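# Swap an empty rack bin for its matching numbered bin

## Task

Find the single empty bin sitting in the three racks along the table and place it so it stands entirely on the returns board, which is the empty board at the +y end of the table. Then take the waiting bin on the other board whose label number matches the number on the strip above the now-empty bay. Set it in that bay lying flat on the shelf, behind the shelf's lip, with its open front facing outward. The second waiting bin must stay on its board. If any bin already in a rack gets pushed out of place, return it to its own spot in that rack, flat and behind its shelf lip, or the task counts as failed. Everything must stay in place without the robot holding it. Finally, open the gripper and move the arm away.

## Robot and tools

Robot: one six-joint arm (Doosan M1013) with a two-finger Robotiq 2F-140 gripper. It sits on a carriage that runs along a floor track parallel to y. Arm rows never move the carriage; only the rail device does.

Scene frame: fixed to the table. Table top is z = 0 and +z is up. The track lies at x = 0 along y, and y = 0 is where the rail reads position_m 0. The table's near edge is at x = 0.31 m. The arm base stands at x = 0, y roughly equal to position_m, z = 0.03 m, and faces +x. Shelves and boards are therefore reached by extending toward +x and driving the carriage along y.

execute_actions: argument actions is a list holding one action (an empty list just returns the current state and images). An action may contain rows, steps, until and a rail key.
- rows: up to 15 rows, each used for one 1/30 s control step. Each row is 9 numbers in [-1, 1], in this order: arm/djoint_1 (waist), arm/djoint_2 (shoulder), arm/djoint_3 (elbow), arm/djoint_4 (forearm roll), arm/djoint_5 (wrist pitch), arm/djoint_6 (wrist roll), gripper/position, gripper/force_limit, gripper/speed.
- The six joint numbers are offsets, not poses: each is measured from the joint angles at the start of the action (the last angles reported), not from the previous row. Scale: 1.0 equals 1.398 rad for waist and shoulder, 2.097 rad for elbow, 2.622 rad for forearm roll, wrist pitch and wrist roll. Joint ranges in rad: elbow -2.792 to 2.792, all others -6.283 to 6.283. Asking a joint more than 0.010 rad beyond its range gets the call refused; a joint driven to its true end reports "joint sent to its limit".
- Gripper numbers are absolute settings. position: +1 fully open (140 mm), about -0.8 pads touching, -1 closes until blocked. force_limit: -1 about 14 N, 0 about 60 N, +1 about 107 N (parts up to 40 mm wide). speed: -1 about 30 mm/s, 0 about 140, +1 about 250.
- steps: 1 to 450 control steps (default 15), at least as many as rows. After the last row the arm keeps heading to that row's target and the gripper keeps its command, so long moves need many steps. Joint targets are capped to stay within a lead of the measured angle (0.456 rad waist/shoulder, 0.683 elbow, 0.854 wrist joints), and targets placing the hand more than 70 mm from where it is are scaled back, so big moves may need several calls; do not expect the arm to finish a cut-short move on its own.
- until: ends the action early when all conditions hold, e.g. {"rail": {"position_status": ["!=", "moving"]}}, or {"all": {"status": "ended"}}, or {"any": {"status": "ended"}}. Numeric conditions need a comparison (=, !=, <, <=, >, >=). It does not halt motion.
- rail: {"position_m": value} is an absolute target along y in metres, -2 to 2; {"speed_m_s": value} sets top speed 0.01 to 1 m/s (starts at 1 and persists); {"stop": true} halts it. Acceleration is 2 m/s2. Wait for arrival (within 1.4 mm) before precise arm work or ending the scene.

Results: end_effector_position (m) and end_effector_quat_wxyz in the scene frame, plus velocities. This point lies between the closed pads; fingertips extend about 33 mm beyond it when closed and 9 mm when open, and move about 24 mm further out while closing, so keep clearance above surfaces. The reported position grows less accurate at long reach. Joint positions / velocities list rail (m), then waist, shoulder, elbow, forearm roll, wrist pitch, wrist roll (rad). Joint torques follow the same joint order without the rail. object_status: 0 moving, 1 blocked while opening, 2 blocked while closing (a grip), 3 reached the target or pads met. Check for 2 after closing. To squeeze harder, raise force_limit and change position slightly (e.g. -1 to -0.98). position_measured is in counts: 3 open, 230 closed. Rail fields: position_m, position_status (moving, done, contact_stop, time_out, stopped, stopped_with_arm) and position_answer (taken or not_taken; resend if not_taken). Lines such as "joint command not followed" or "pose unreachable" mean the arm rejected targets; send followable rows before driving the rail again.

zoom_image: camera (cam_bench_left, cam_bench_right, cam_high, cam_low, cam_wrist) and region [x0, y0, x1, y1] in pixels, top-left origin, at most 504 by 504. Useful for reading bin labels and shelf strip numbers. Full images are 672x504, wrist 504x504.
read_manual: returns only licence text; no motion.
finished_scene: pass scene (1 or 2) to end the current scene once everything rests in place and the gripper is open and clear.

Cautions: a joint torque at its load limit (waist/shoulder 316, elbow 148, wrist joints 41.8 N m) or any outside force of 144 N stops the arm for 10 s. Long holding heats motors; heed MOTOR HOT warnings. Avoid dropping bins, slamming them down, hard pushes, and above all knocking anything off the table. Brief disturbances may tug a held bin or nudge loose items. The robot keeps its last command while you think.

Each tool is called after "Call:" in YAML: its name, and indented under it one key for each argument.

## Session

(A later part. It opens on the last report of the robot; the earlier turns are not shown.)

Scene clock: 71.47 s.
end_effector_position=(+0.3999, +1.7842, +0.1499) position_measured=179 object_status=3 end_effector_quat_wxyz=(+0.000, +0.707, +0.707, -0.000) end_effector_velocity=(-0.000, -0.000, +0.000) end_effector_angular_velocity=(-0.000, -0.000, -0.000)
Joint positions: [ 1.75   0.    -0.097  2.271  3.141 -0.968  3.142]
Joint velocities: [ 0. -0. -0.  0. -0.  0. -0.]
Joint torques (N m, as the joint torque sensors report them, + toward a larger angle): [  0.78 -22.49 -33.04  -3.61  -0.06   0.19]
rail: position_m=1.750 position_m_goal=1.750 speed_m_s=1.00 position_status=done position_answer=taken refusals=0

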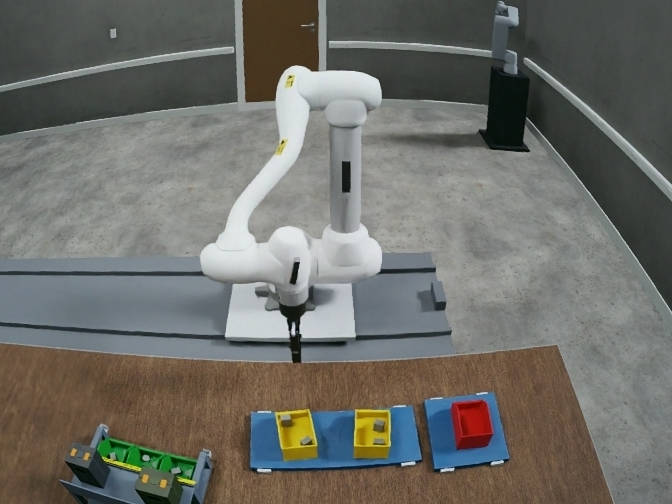

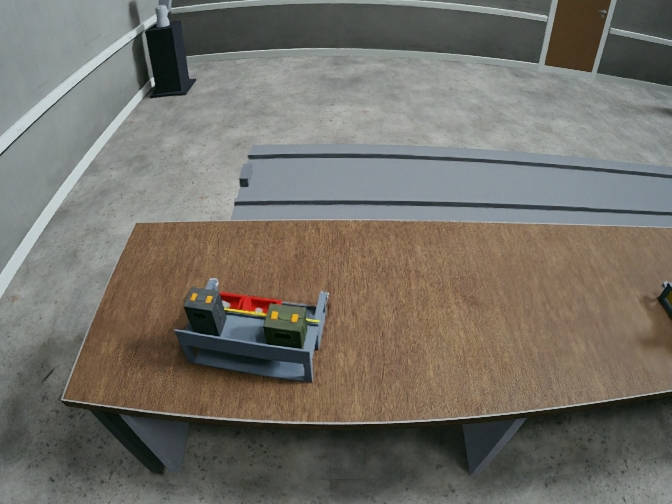

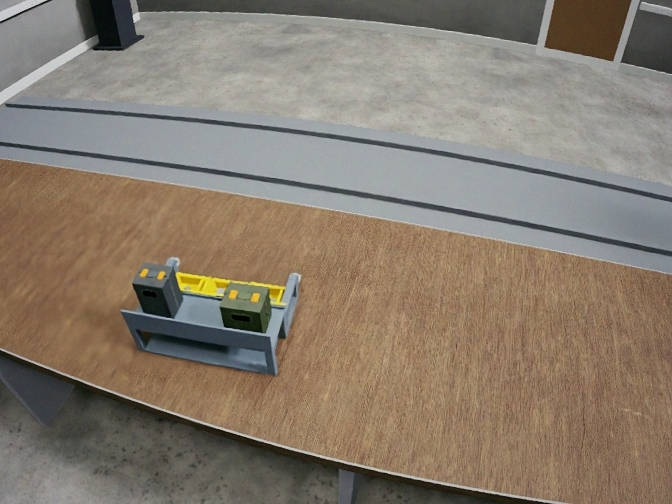

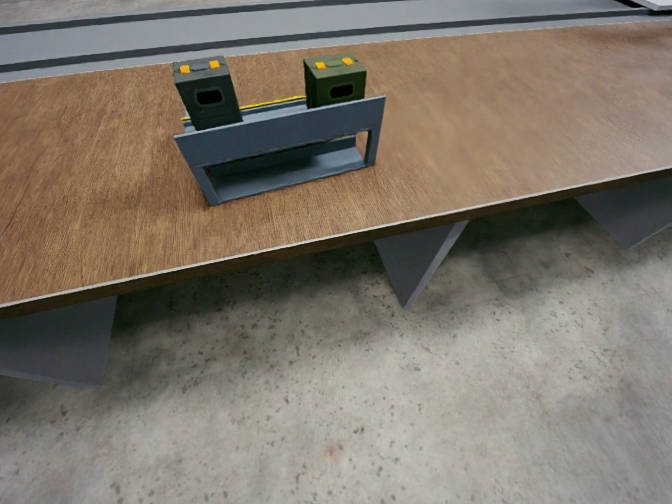

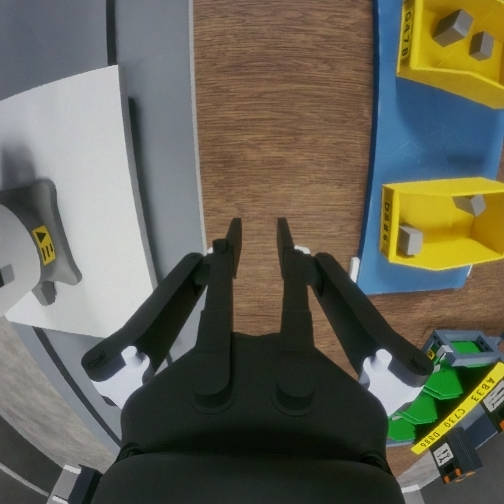

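Call:
execute_actions:
  actions:
    - {"rail":{"position_m":1.97},"rows":[[0,0.2072,-0.147,0,-0.007,0.015,-0.4,0,0]],"steps":35}

Scene clock: 73.67 s.
end_effector_position=(+0.5845, +2.0046, +0.1501) position_measured=179 object_status=3 end_effector_quat_wxyz=(+0.000, +0.721, +0.693, -0.000) end_effector_velocity=(-0.000, +0.000, -0.000) end_effector_angular_velocity=(+0.000, +0.000, -0.000)
Joint positions: [ 1.97   0.     0.192  1.963  3.141 -0.987  3.181]
Joint velocities: [ 0.  0.  0. -0.  0. -0.  0.]
Joint torques (N m, as the joint torque sensors report them, + toward a larger angle): [  0.09 -53.59 -33.32  -3.51   0.13   0.14]
rail: position_m=1.970 position_m_goal=1.970 speed_m_s=1.00 position_status=done position_answer=taken refusals=0

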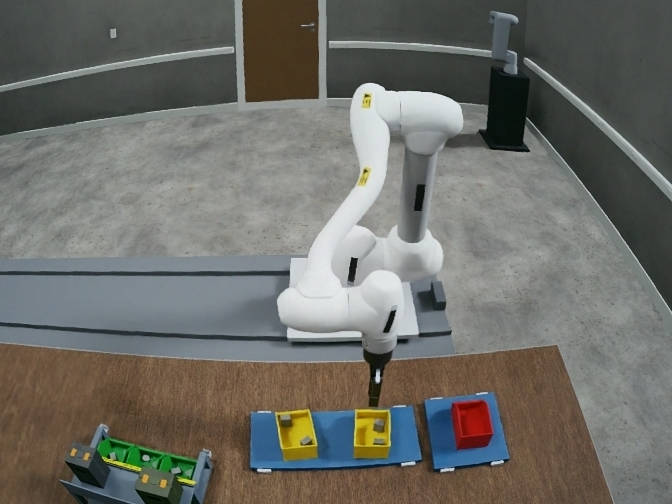

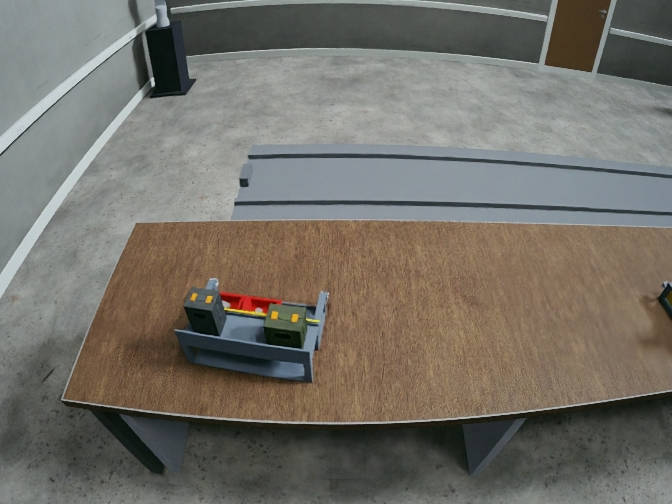

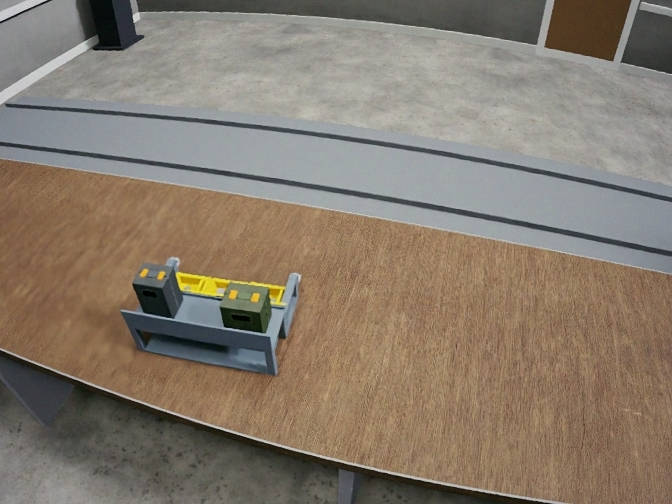

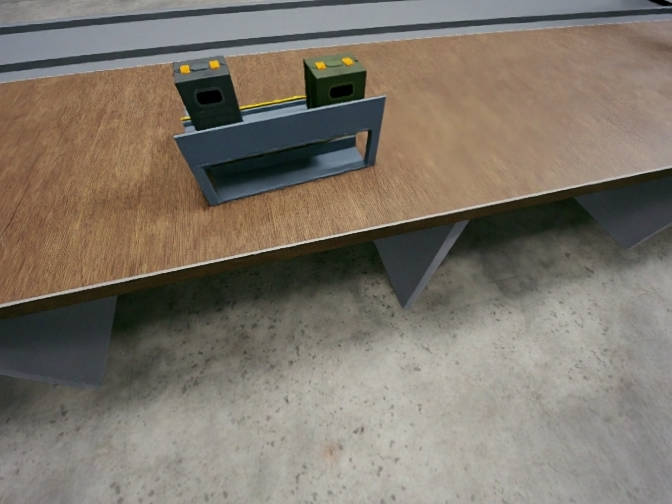

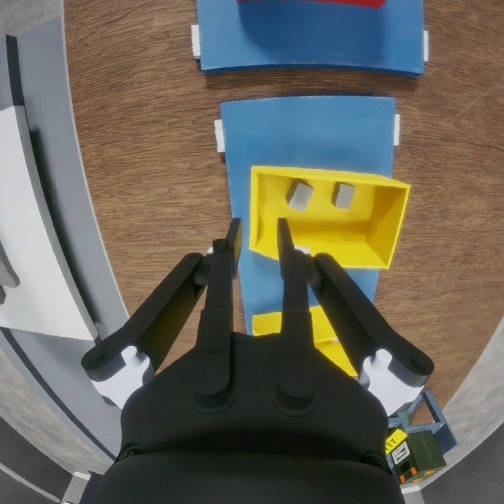

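Call:
execute_actions:
  actions:
    - {"rows":[[0,0.0621,0.0397,0,0.065,0.015,-0.4,0,0]],"steps":25}

Call:
execute_actions:
  actions:
    - {"rows":[[0,0,0,0,0,0,-1,0.8,-0.7]],"steps":22}

Scene clock: 75.77 s.
end_effector_position=(+0.5780, +2.0046, +0.0631) position_measured=179 object_status=3 end_effector_quat_wxyz=(+0.000, +0.734, +0.679, -0.000) end_effector_velocity=(-0.000, -0.000, -0.000) end_effector_angular_velocity=(+0.000, +0.000, -0.000)
Joint positions: [ 1.97   0.     0.279  2.046  3.141 -0.816  3.22 ]
Joint velocities: [ 0. -0.  0.  0. -0.  0. -0.]
Joint torques (N m, as the joint torque sensors report them, + toward a larger angle): [  0.77 -57.07 -29.36  -3.01   0.03   0.18]
rail: position_m=1.970 position_m_goal=1.970 speed_m_s=1.00 position_status=done position_answer=taken refusals=0

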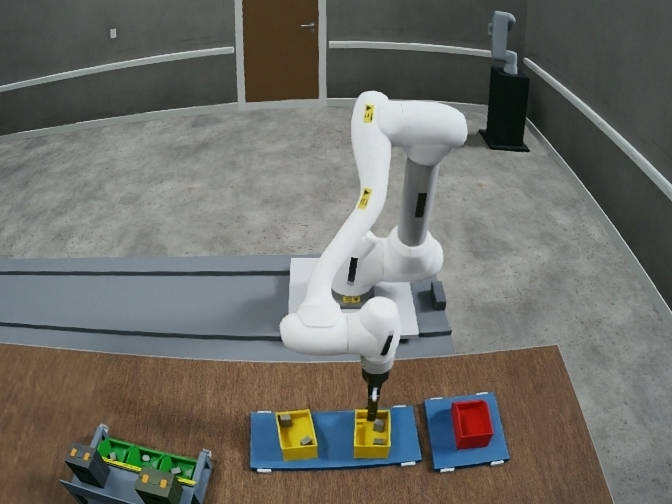

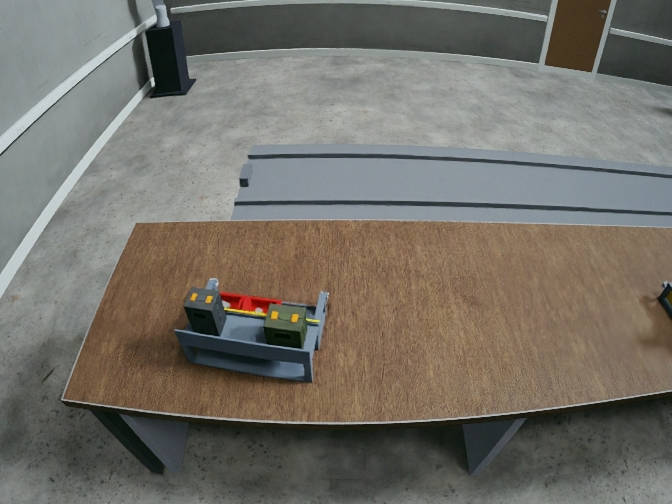

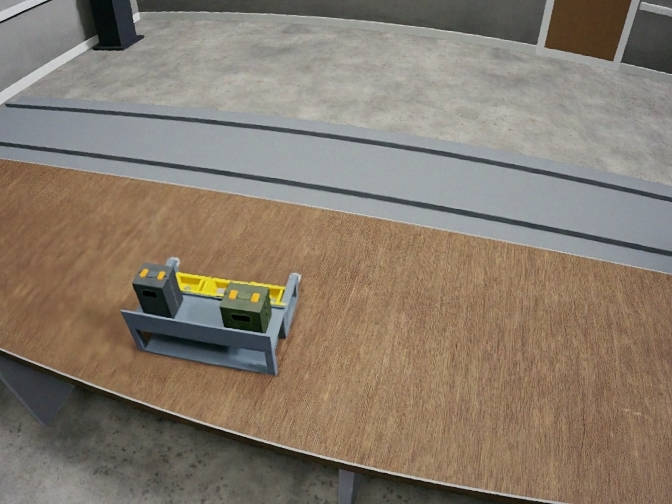

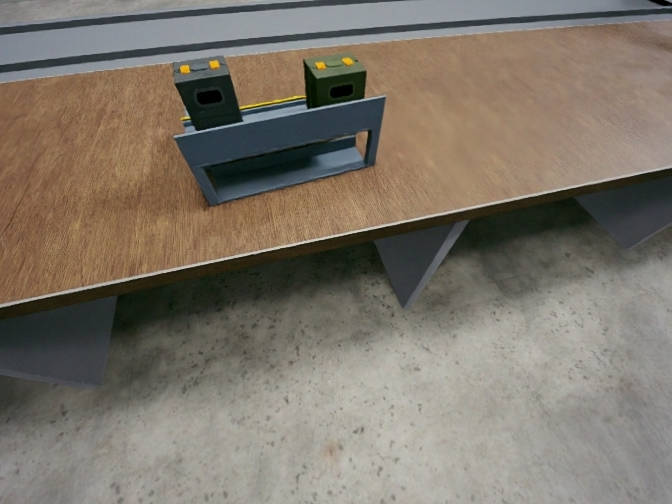

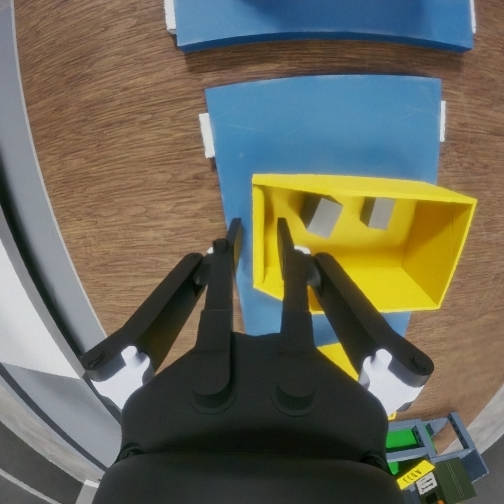

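Scene clock: 76.50 s.
end_effector_position=(+0.5780, +2.0046, +0.0631) position_measured=223 object_status=2 end_effector_quat_wxyz=(+0.000, +0.734, +0.679, -0.000) end_effector_velocity=(+0.000, +0.000, +0.000) end_effector_angular_velocity=(+0.000, -0.000, -0.000)
Joint positions: [ 1.97   0.     0.279  2.046  3.141 -0.816  3.22 ]
Joint velocities: [ 0.  0.  0. -0.  0. -0. -0.]
Joint torques (N m, as the joint torque sensors report them, + toward a larger angle): [ -0.13 -44.41 -23.99  -2.91   2.4    0.12]
rail: position_m=1.970 position_m_goal=1.970 speed_m_s=1.00 position_status=done position_answer=taken refusals=0

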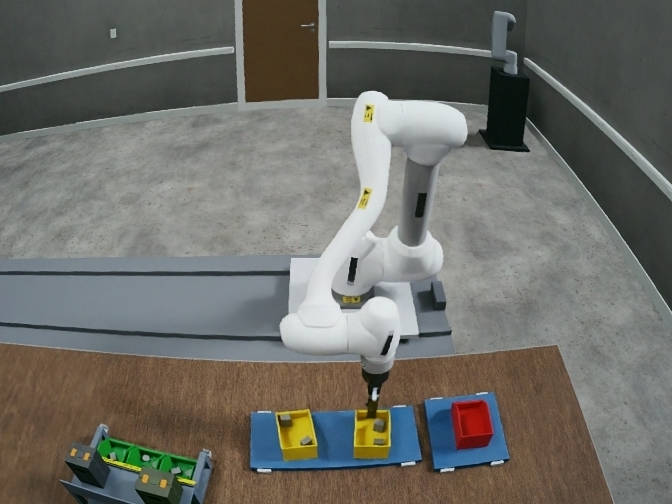

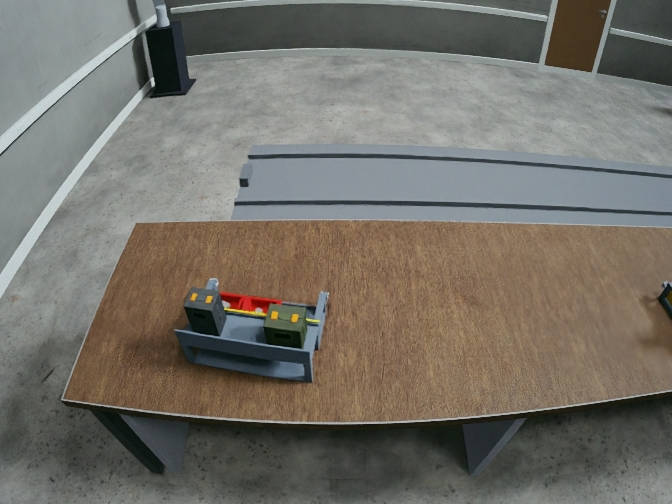

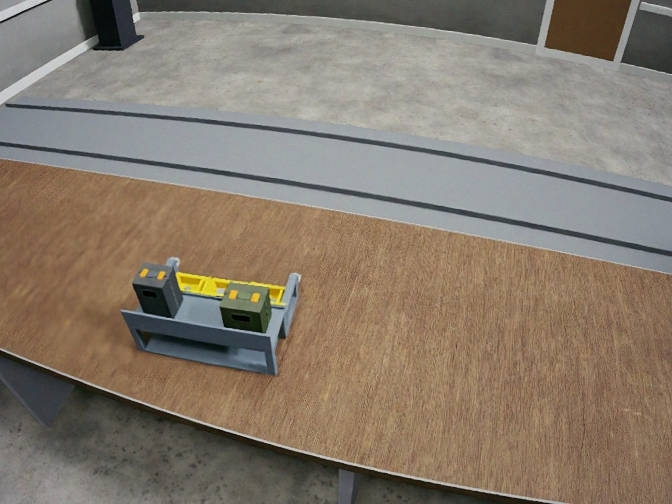

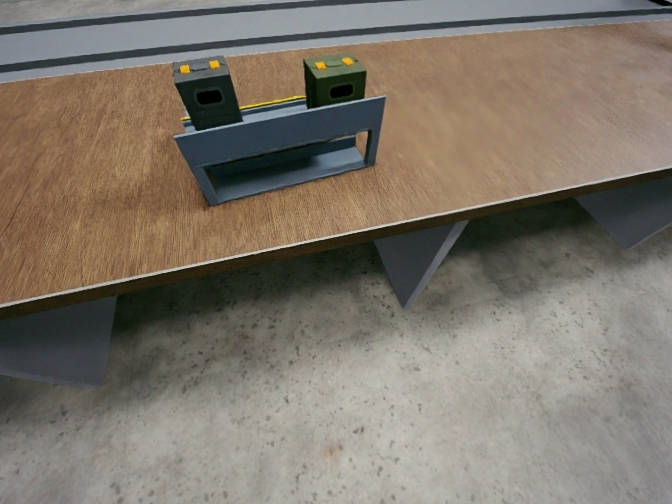

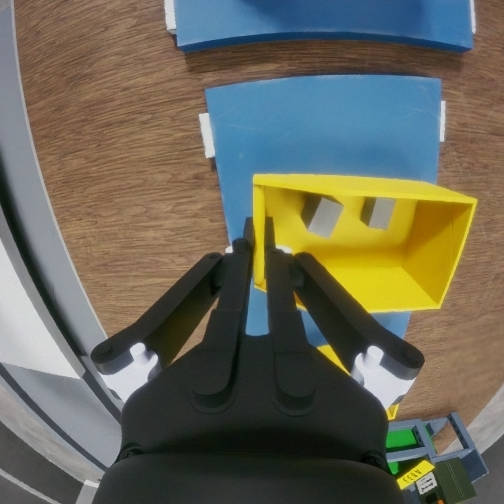

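Call:
execute_actions:
  actions:
    - {"rows":[[-0.118,-0.312,0.0343,0,-0.139,-0.03,-1,0.8,0]],"steps":35}

Call:
execute_actions:
  actions:
    - {"rail":{"position_m":-1.921},"steps":200,"until":{"rail":{"position_status":["!=","moving"]}}}

Call:
execute_actions:
  actions:
    - {"rows":[[0,0.281,-0.0364,0,0.14,0,-1,0.8,0]],"steps":35}

Scene clock: 79.83 s.
end_effector_position=(+0.4198, +1.9350, +0.2496) position_measured=223 object_status=2 end_effector_quat_wxyz=(+0.000, +0.763, +0.647, -0.000) end_effector_velocity=(-0.000, -0.000, +0.000) end_effector_angular_velocity=(-0.000, -0.000, -0.000)
Joint positions: [ 1.97  -0.165 -0.157  2.118  3.141 -1.181  3.142]
Joint velocities: [ 0. -0. -0.  0.  0. -0. -0.]
Joint torques (N m, as the joint torque sensors report them, + toward a larger angle): [  0.43 -23.66 -39.57  -3.79   0.4    0.17]
rail: position_m=1.970 position_m_goal=1.970 speed_m_s=1.00 position_status=done position_answer=taken refusals=0

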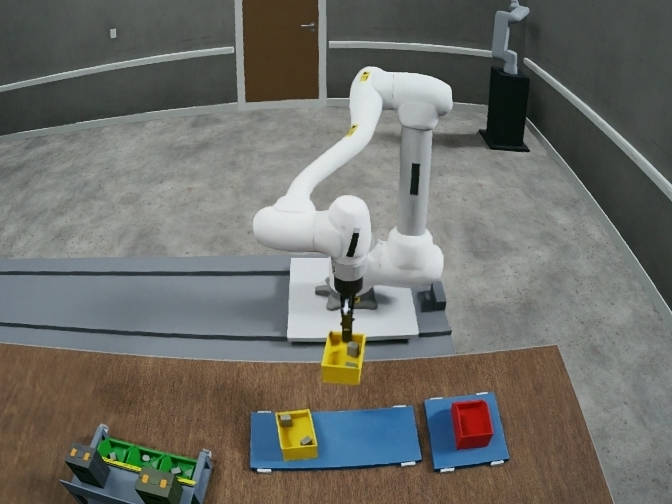

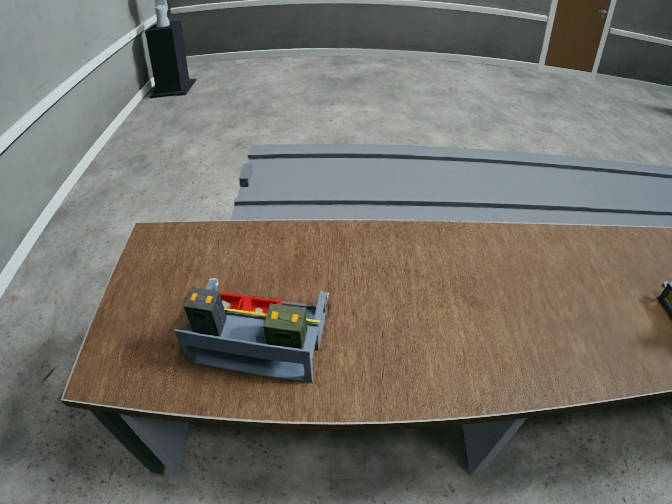

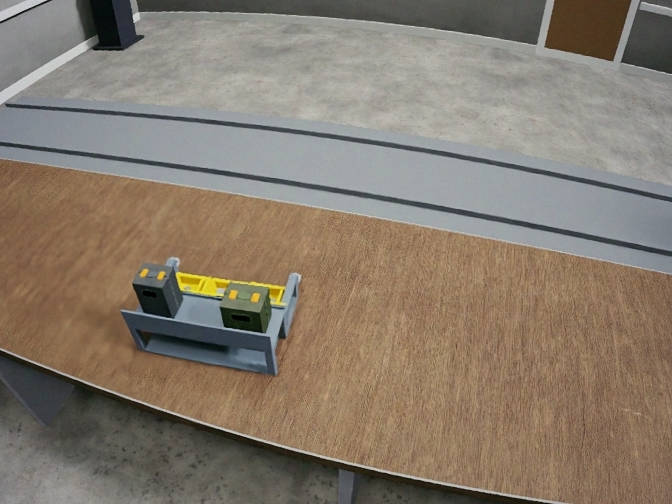

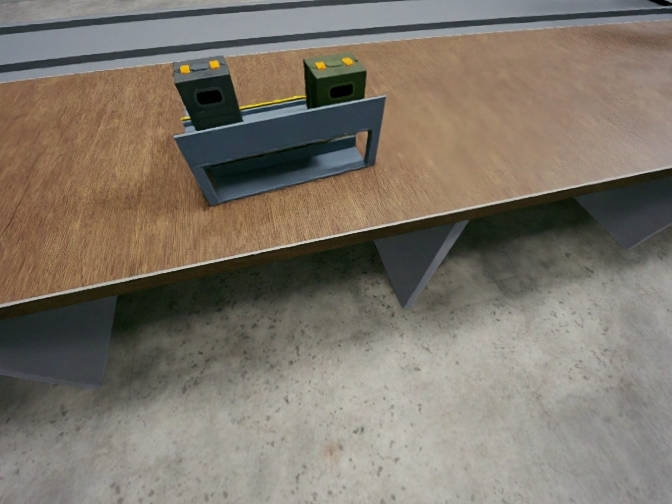

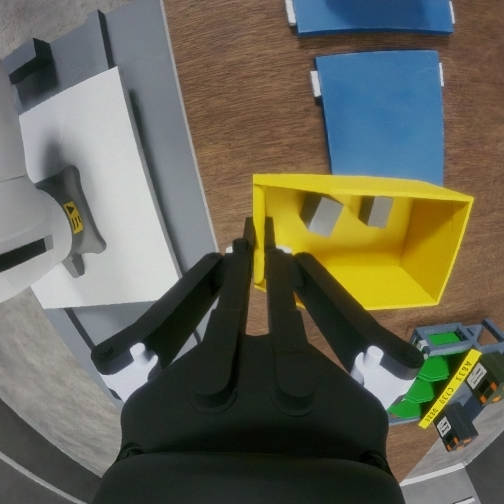

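Scene clock: 84.23 s.
end_effector_position=(+0.4198, -1.9570, +0.2496) position_measured=223 object_status=2 end_effector_quat_wxyz=(+0.000, +0.763, +0.647, -0.000) end_effector_velocity=(-0.000, -0.008, -0.000) end_effector_angular_velocity=(-0.000, -0.000, +0.000)
Joint positions: [-1.922 -0.165 -0.157  2.118  3.141 -1.181  3.142]
Joint velocities: [-0.008 -0.    -0.     0.    -0.     0.     0.   ]
Joint torques (N m, as the joint torque sensors report them, + toward a larger angle): [  6.09 -26.26 -39.31  -3.28   0.38   0.2 ]
rail: position_m=-1.922 position_m_goal=-1.921 speed_m_s=1.00 position_status=done position_answer=taken refusals=0

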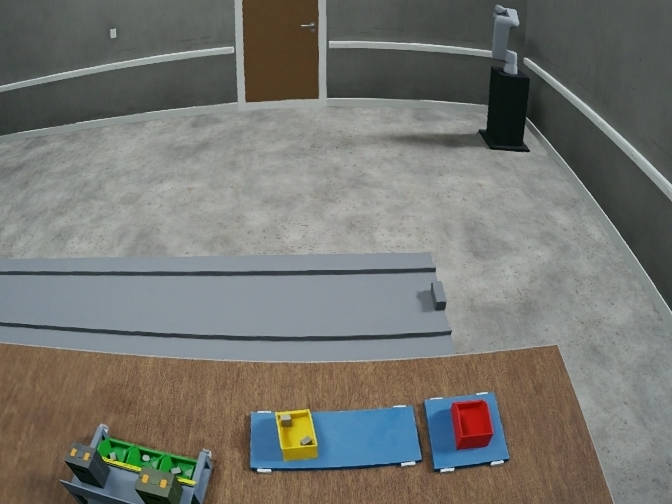

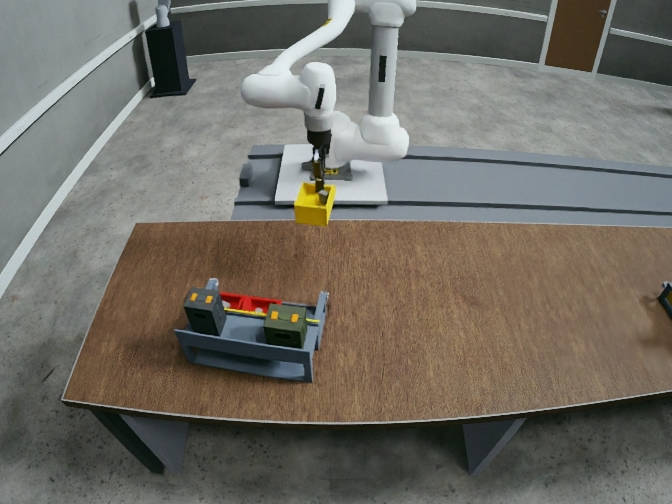

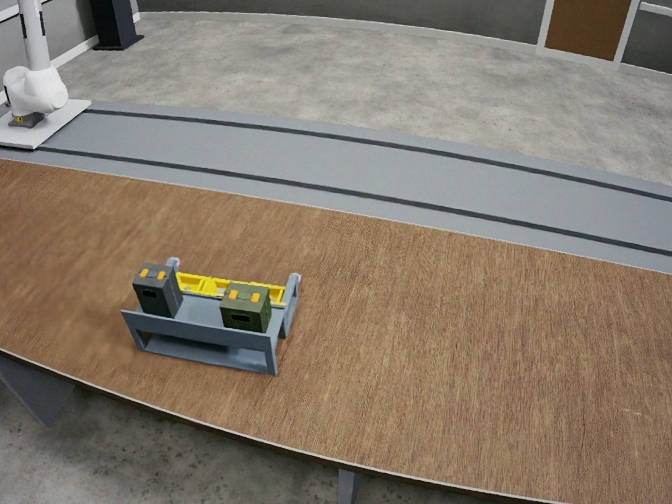

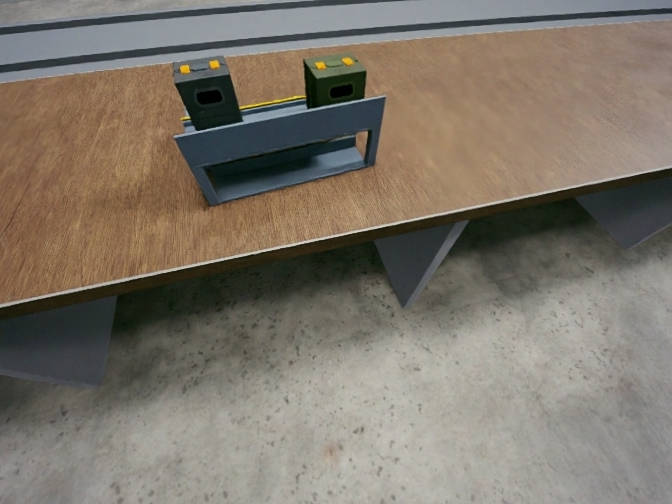

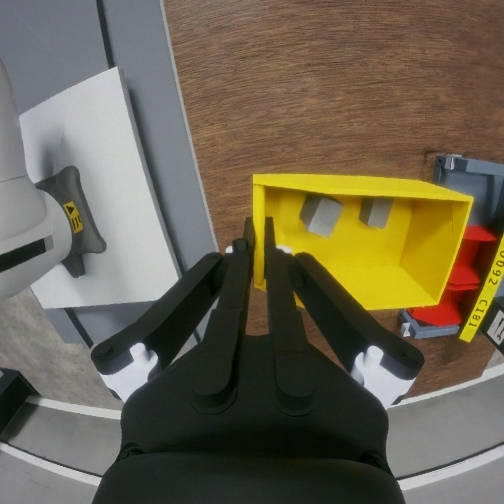

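Scene clock: 85.40 s.
end_effector_position=(+0.5843, -1.9834, +0.0902) position_measured=223 object_status=2 end_effector_quat_wxyz=(+0.019, +0.763, +0.646, +0.016) end_effector_velocity=(+0.000, -0.000, -0.000) end_effector_angular_velocity=(+0.000, +0.000, +0.000)
Joint positions: [-1.921 -0.165  0.236  2.042  3.141 -0.814  3.142]
Joint velocities: [ 0.  0.  0. -0.  0.  0. -0.]
Joint torques (N m, as the joint torque sensors report them, + toward a larger angle): [  0.96 -56.99 -32.79  -3.09   0.56   0.11]
rail: position_m=-1.921 position_m_goal=-1.921 speed_m_s=1.00 position_status=done position_answer=taken refusals=0

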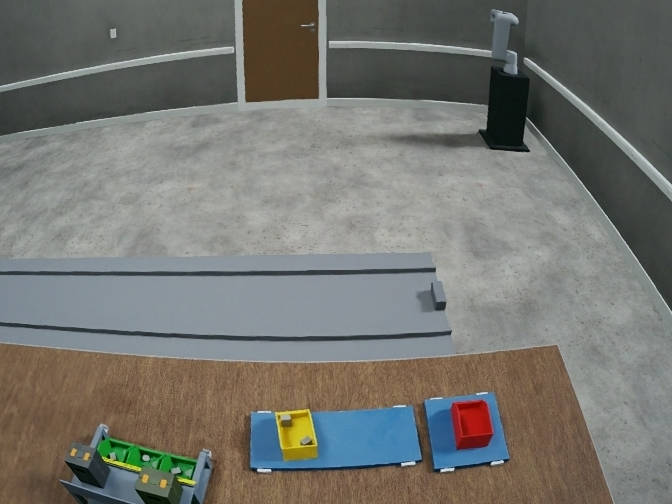

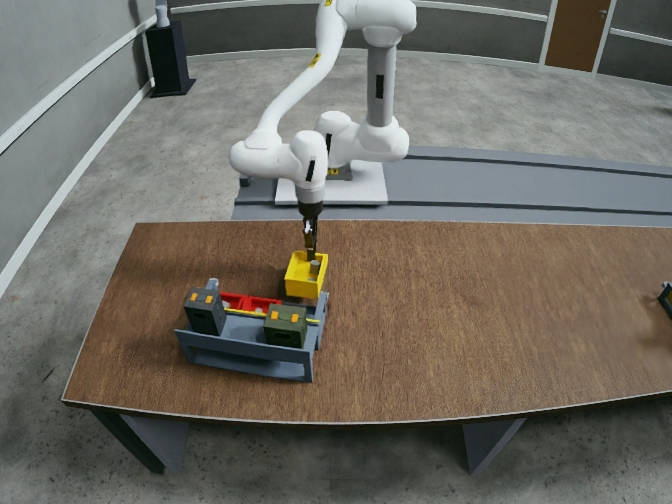

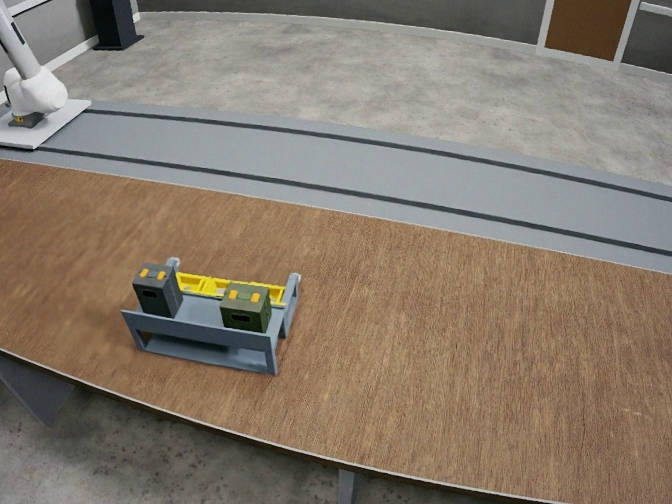

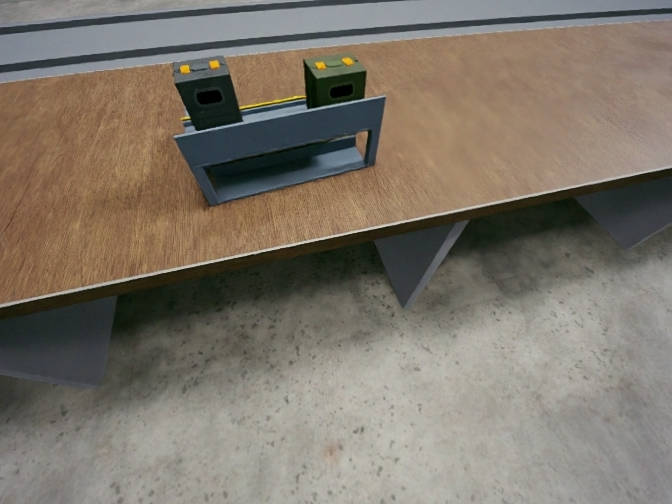

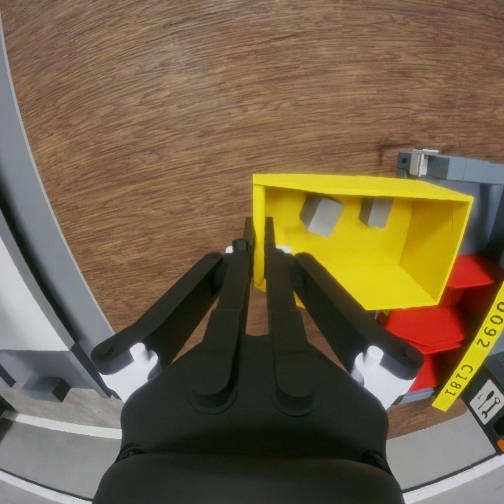

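Call:
execute_actions:
  actions:
    - {"rows":[[0,0.0215,-0.017,0,-0.007,0,-1,0.8,0],[0,0.043,-0.035,0,-0.014,0,-1,0.8,0],[0,0.064,-0.052,0,-0.021,0,-1,0.8,0],[0,0.086,-0.069,0,-0.028,0,-1,0.8,0]],"steps":22}

Call:
zoom_image:
  camera: "cam_bench_right"
  region: [200,240,360,340]

Scene clock: 87.73 s.
end_effector_position=(+0.6471, -1.9939, +0.0786) position_measured=223 object_status=2 end_effector_quat_wxyz=(+0.001, +0.763, +0.647, +0.000) end_effector_velocity=(+0.000, -0.000, -0.000) end_effector_angular_velocity=(+0.000, +0.000, +0.000)
Joint positions: [-1.921 -0.165  0.356  1.897  3.141 -0.887  3.142]
Joint velocities: [ 0.  0.  0. -0. -0. -0.  0.]
Joint torques (N m, as the joint torque sensors report them, + toward a larger angle): [  0.93 -69.52 -33.51  -3.12   0.46   0.11]
rail: position_m=-1.921 position_m_goal=-1.921 speed_m_s=1.00 position_status=done position_answer=taken refusals=0

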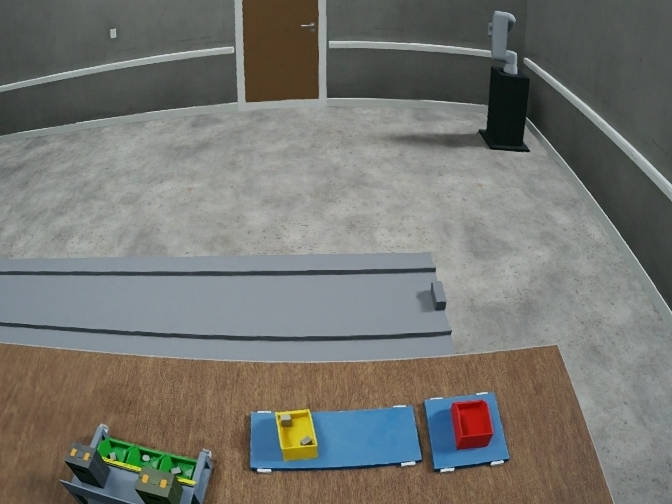

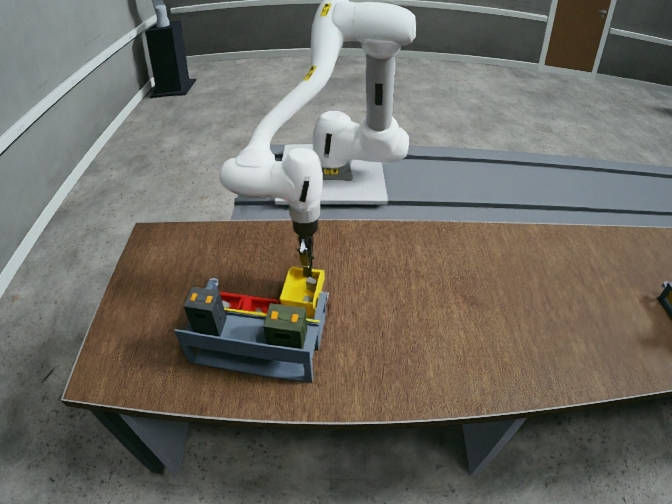

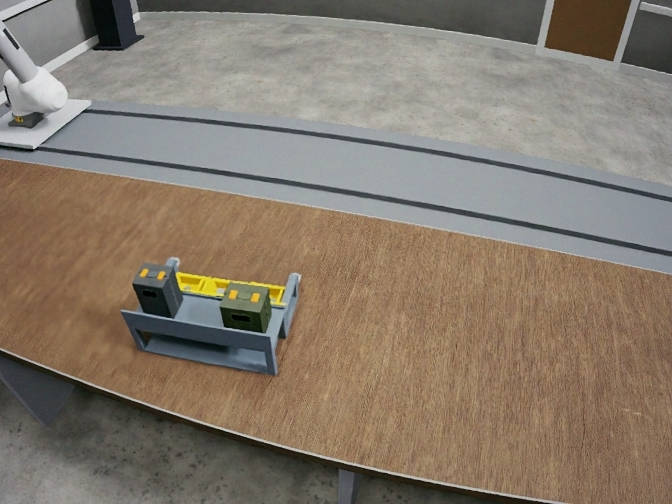

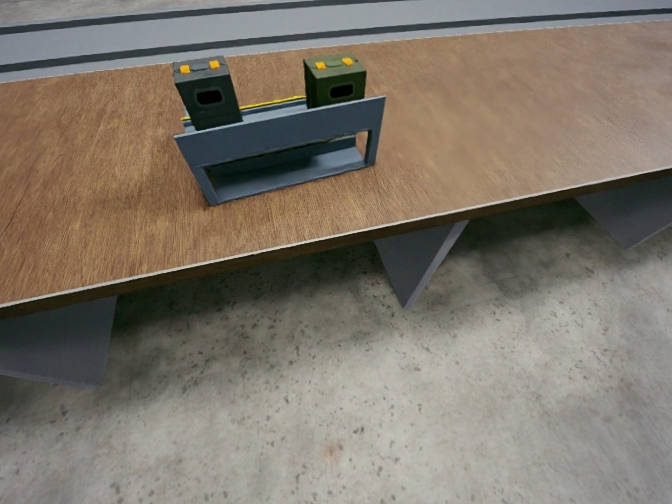

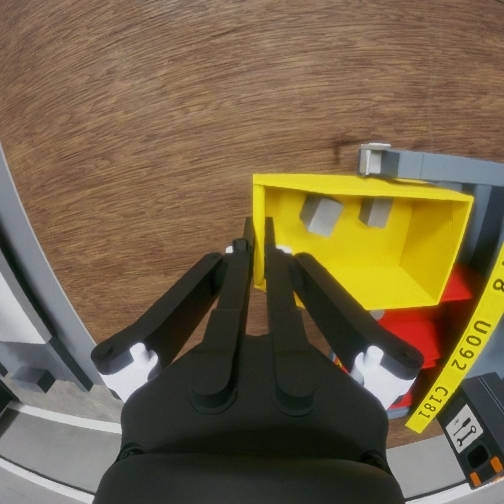

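Region (200, 240, 360, 340) of cam_bench_right's 672x504 image, scaled by 3.150, with more detail than that image has; it fills the top 315 rows of this view, and the rest is white.

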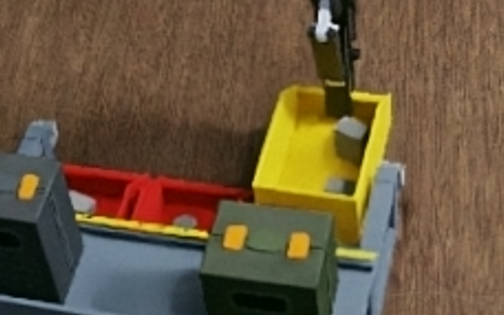

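Call:
execute_actions:
  actions:
    - {"rows":[[0,0.015,-0.016,0,-0.005,0,-1,0.8,0],[0,0.03,-0.032,0,-0.01,0,-1,0.8,0],[0,0.046,-0.048,0,-0.014,0,-1,0.8,0],[0,0.061,-0.064,0,-0.019,0,-1,0.8,0],[0,0.076,-0.08,0,-0.024,0,-1,0.8,0],[0,0.091,-0.096,0,-0.029,0,-1,0.8,0],[0,0.106,-0.112,0,-0.034,0,-1,0.8,0],[0,0.1216,-0.1285,0,-0.0385,0,-1,0.8,0]],"steps":28}

Call:
zoom_image:
  camera: "cam_wrist"
  region: [170,110,430,340]

Scene clock: 91.03 s.
end_effector_position=(+0.7730, -2.0148, +0.0784) position_measured=223 object_status=2 end_effector_quat_wxyz=(+0.000, +0.763, +0.647, -0.000) end_effector_velocity=(+0.000, -0.000, -0.000) end_effector_angular_velocity=(+0.000, +0.000, +0.000)
Joint positions: [-1.921 -0.165  0.526  1.628  3.141 -0.988  3.142]
Joint velocities: [ 0.  0.  0. -0. -0. -0.  0.]
Joint torques (N m, as the joint torque sensors report them, + toward a larger angle): [ -0.18 -87.61 -35.92  -3.92   0.49   0.09]
rail: position_m=-1.921 position_m_goal=-1.921 speed_m_s=1.00 position_status=done position_answer=taken refusals=0

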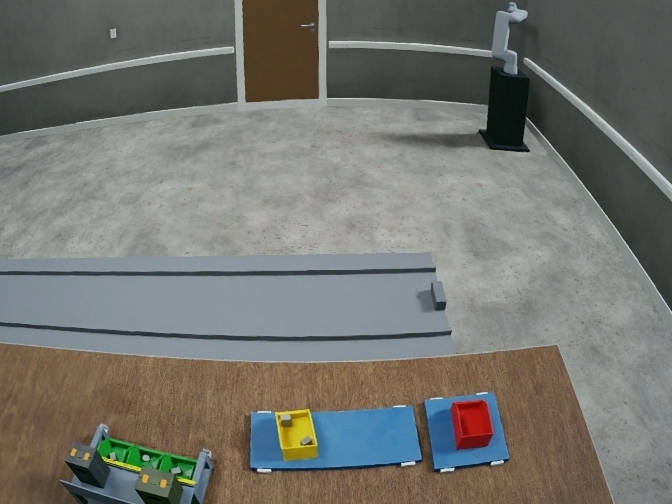

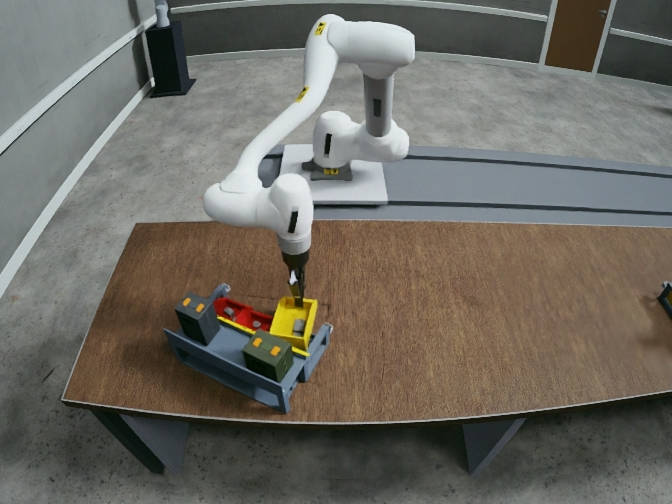

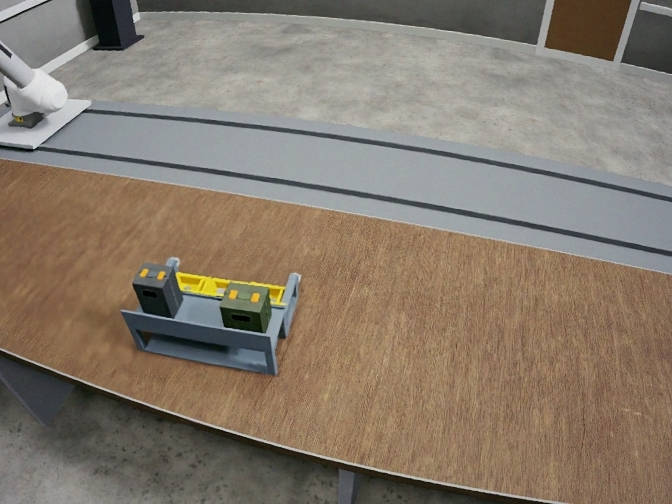

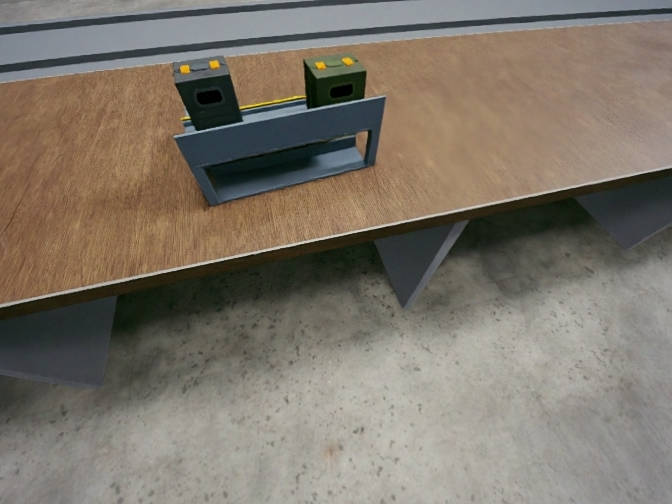

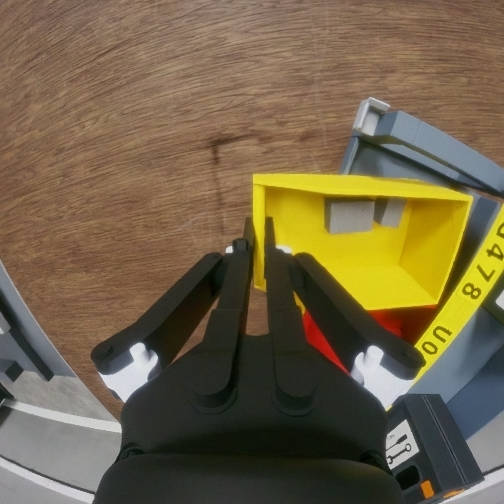

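Region (170, 110, 430, 340) of cam_wrist's 504x504 image, scaled by 1.938, with more detail than that image has; it fills the top 446 rows of this view, and the rest is white.

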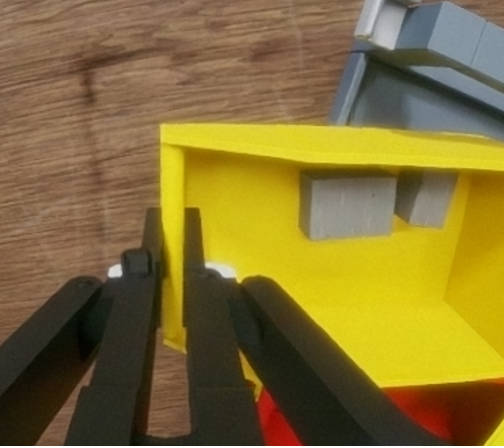

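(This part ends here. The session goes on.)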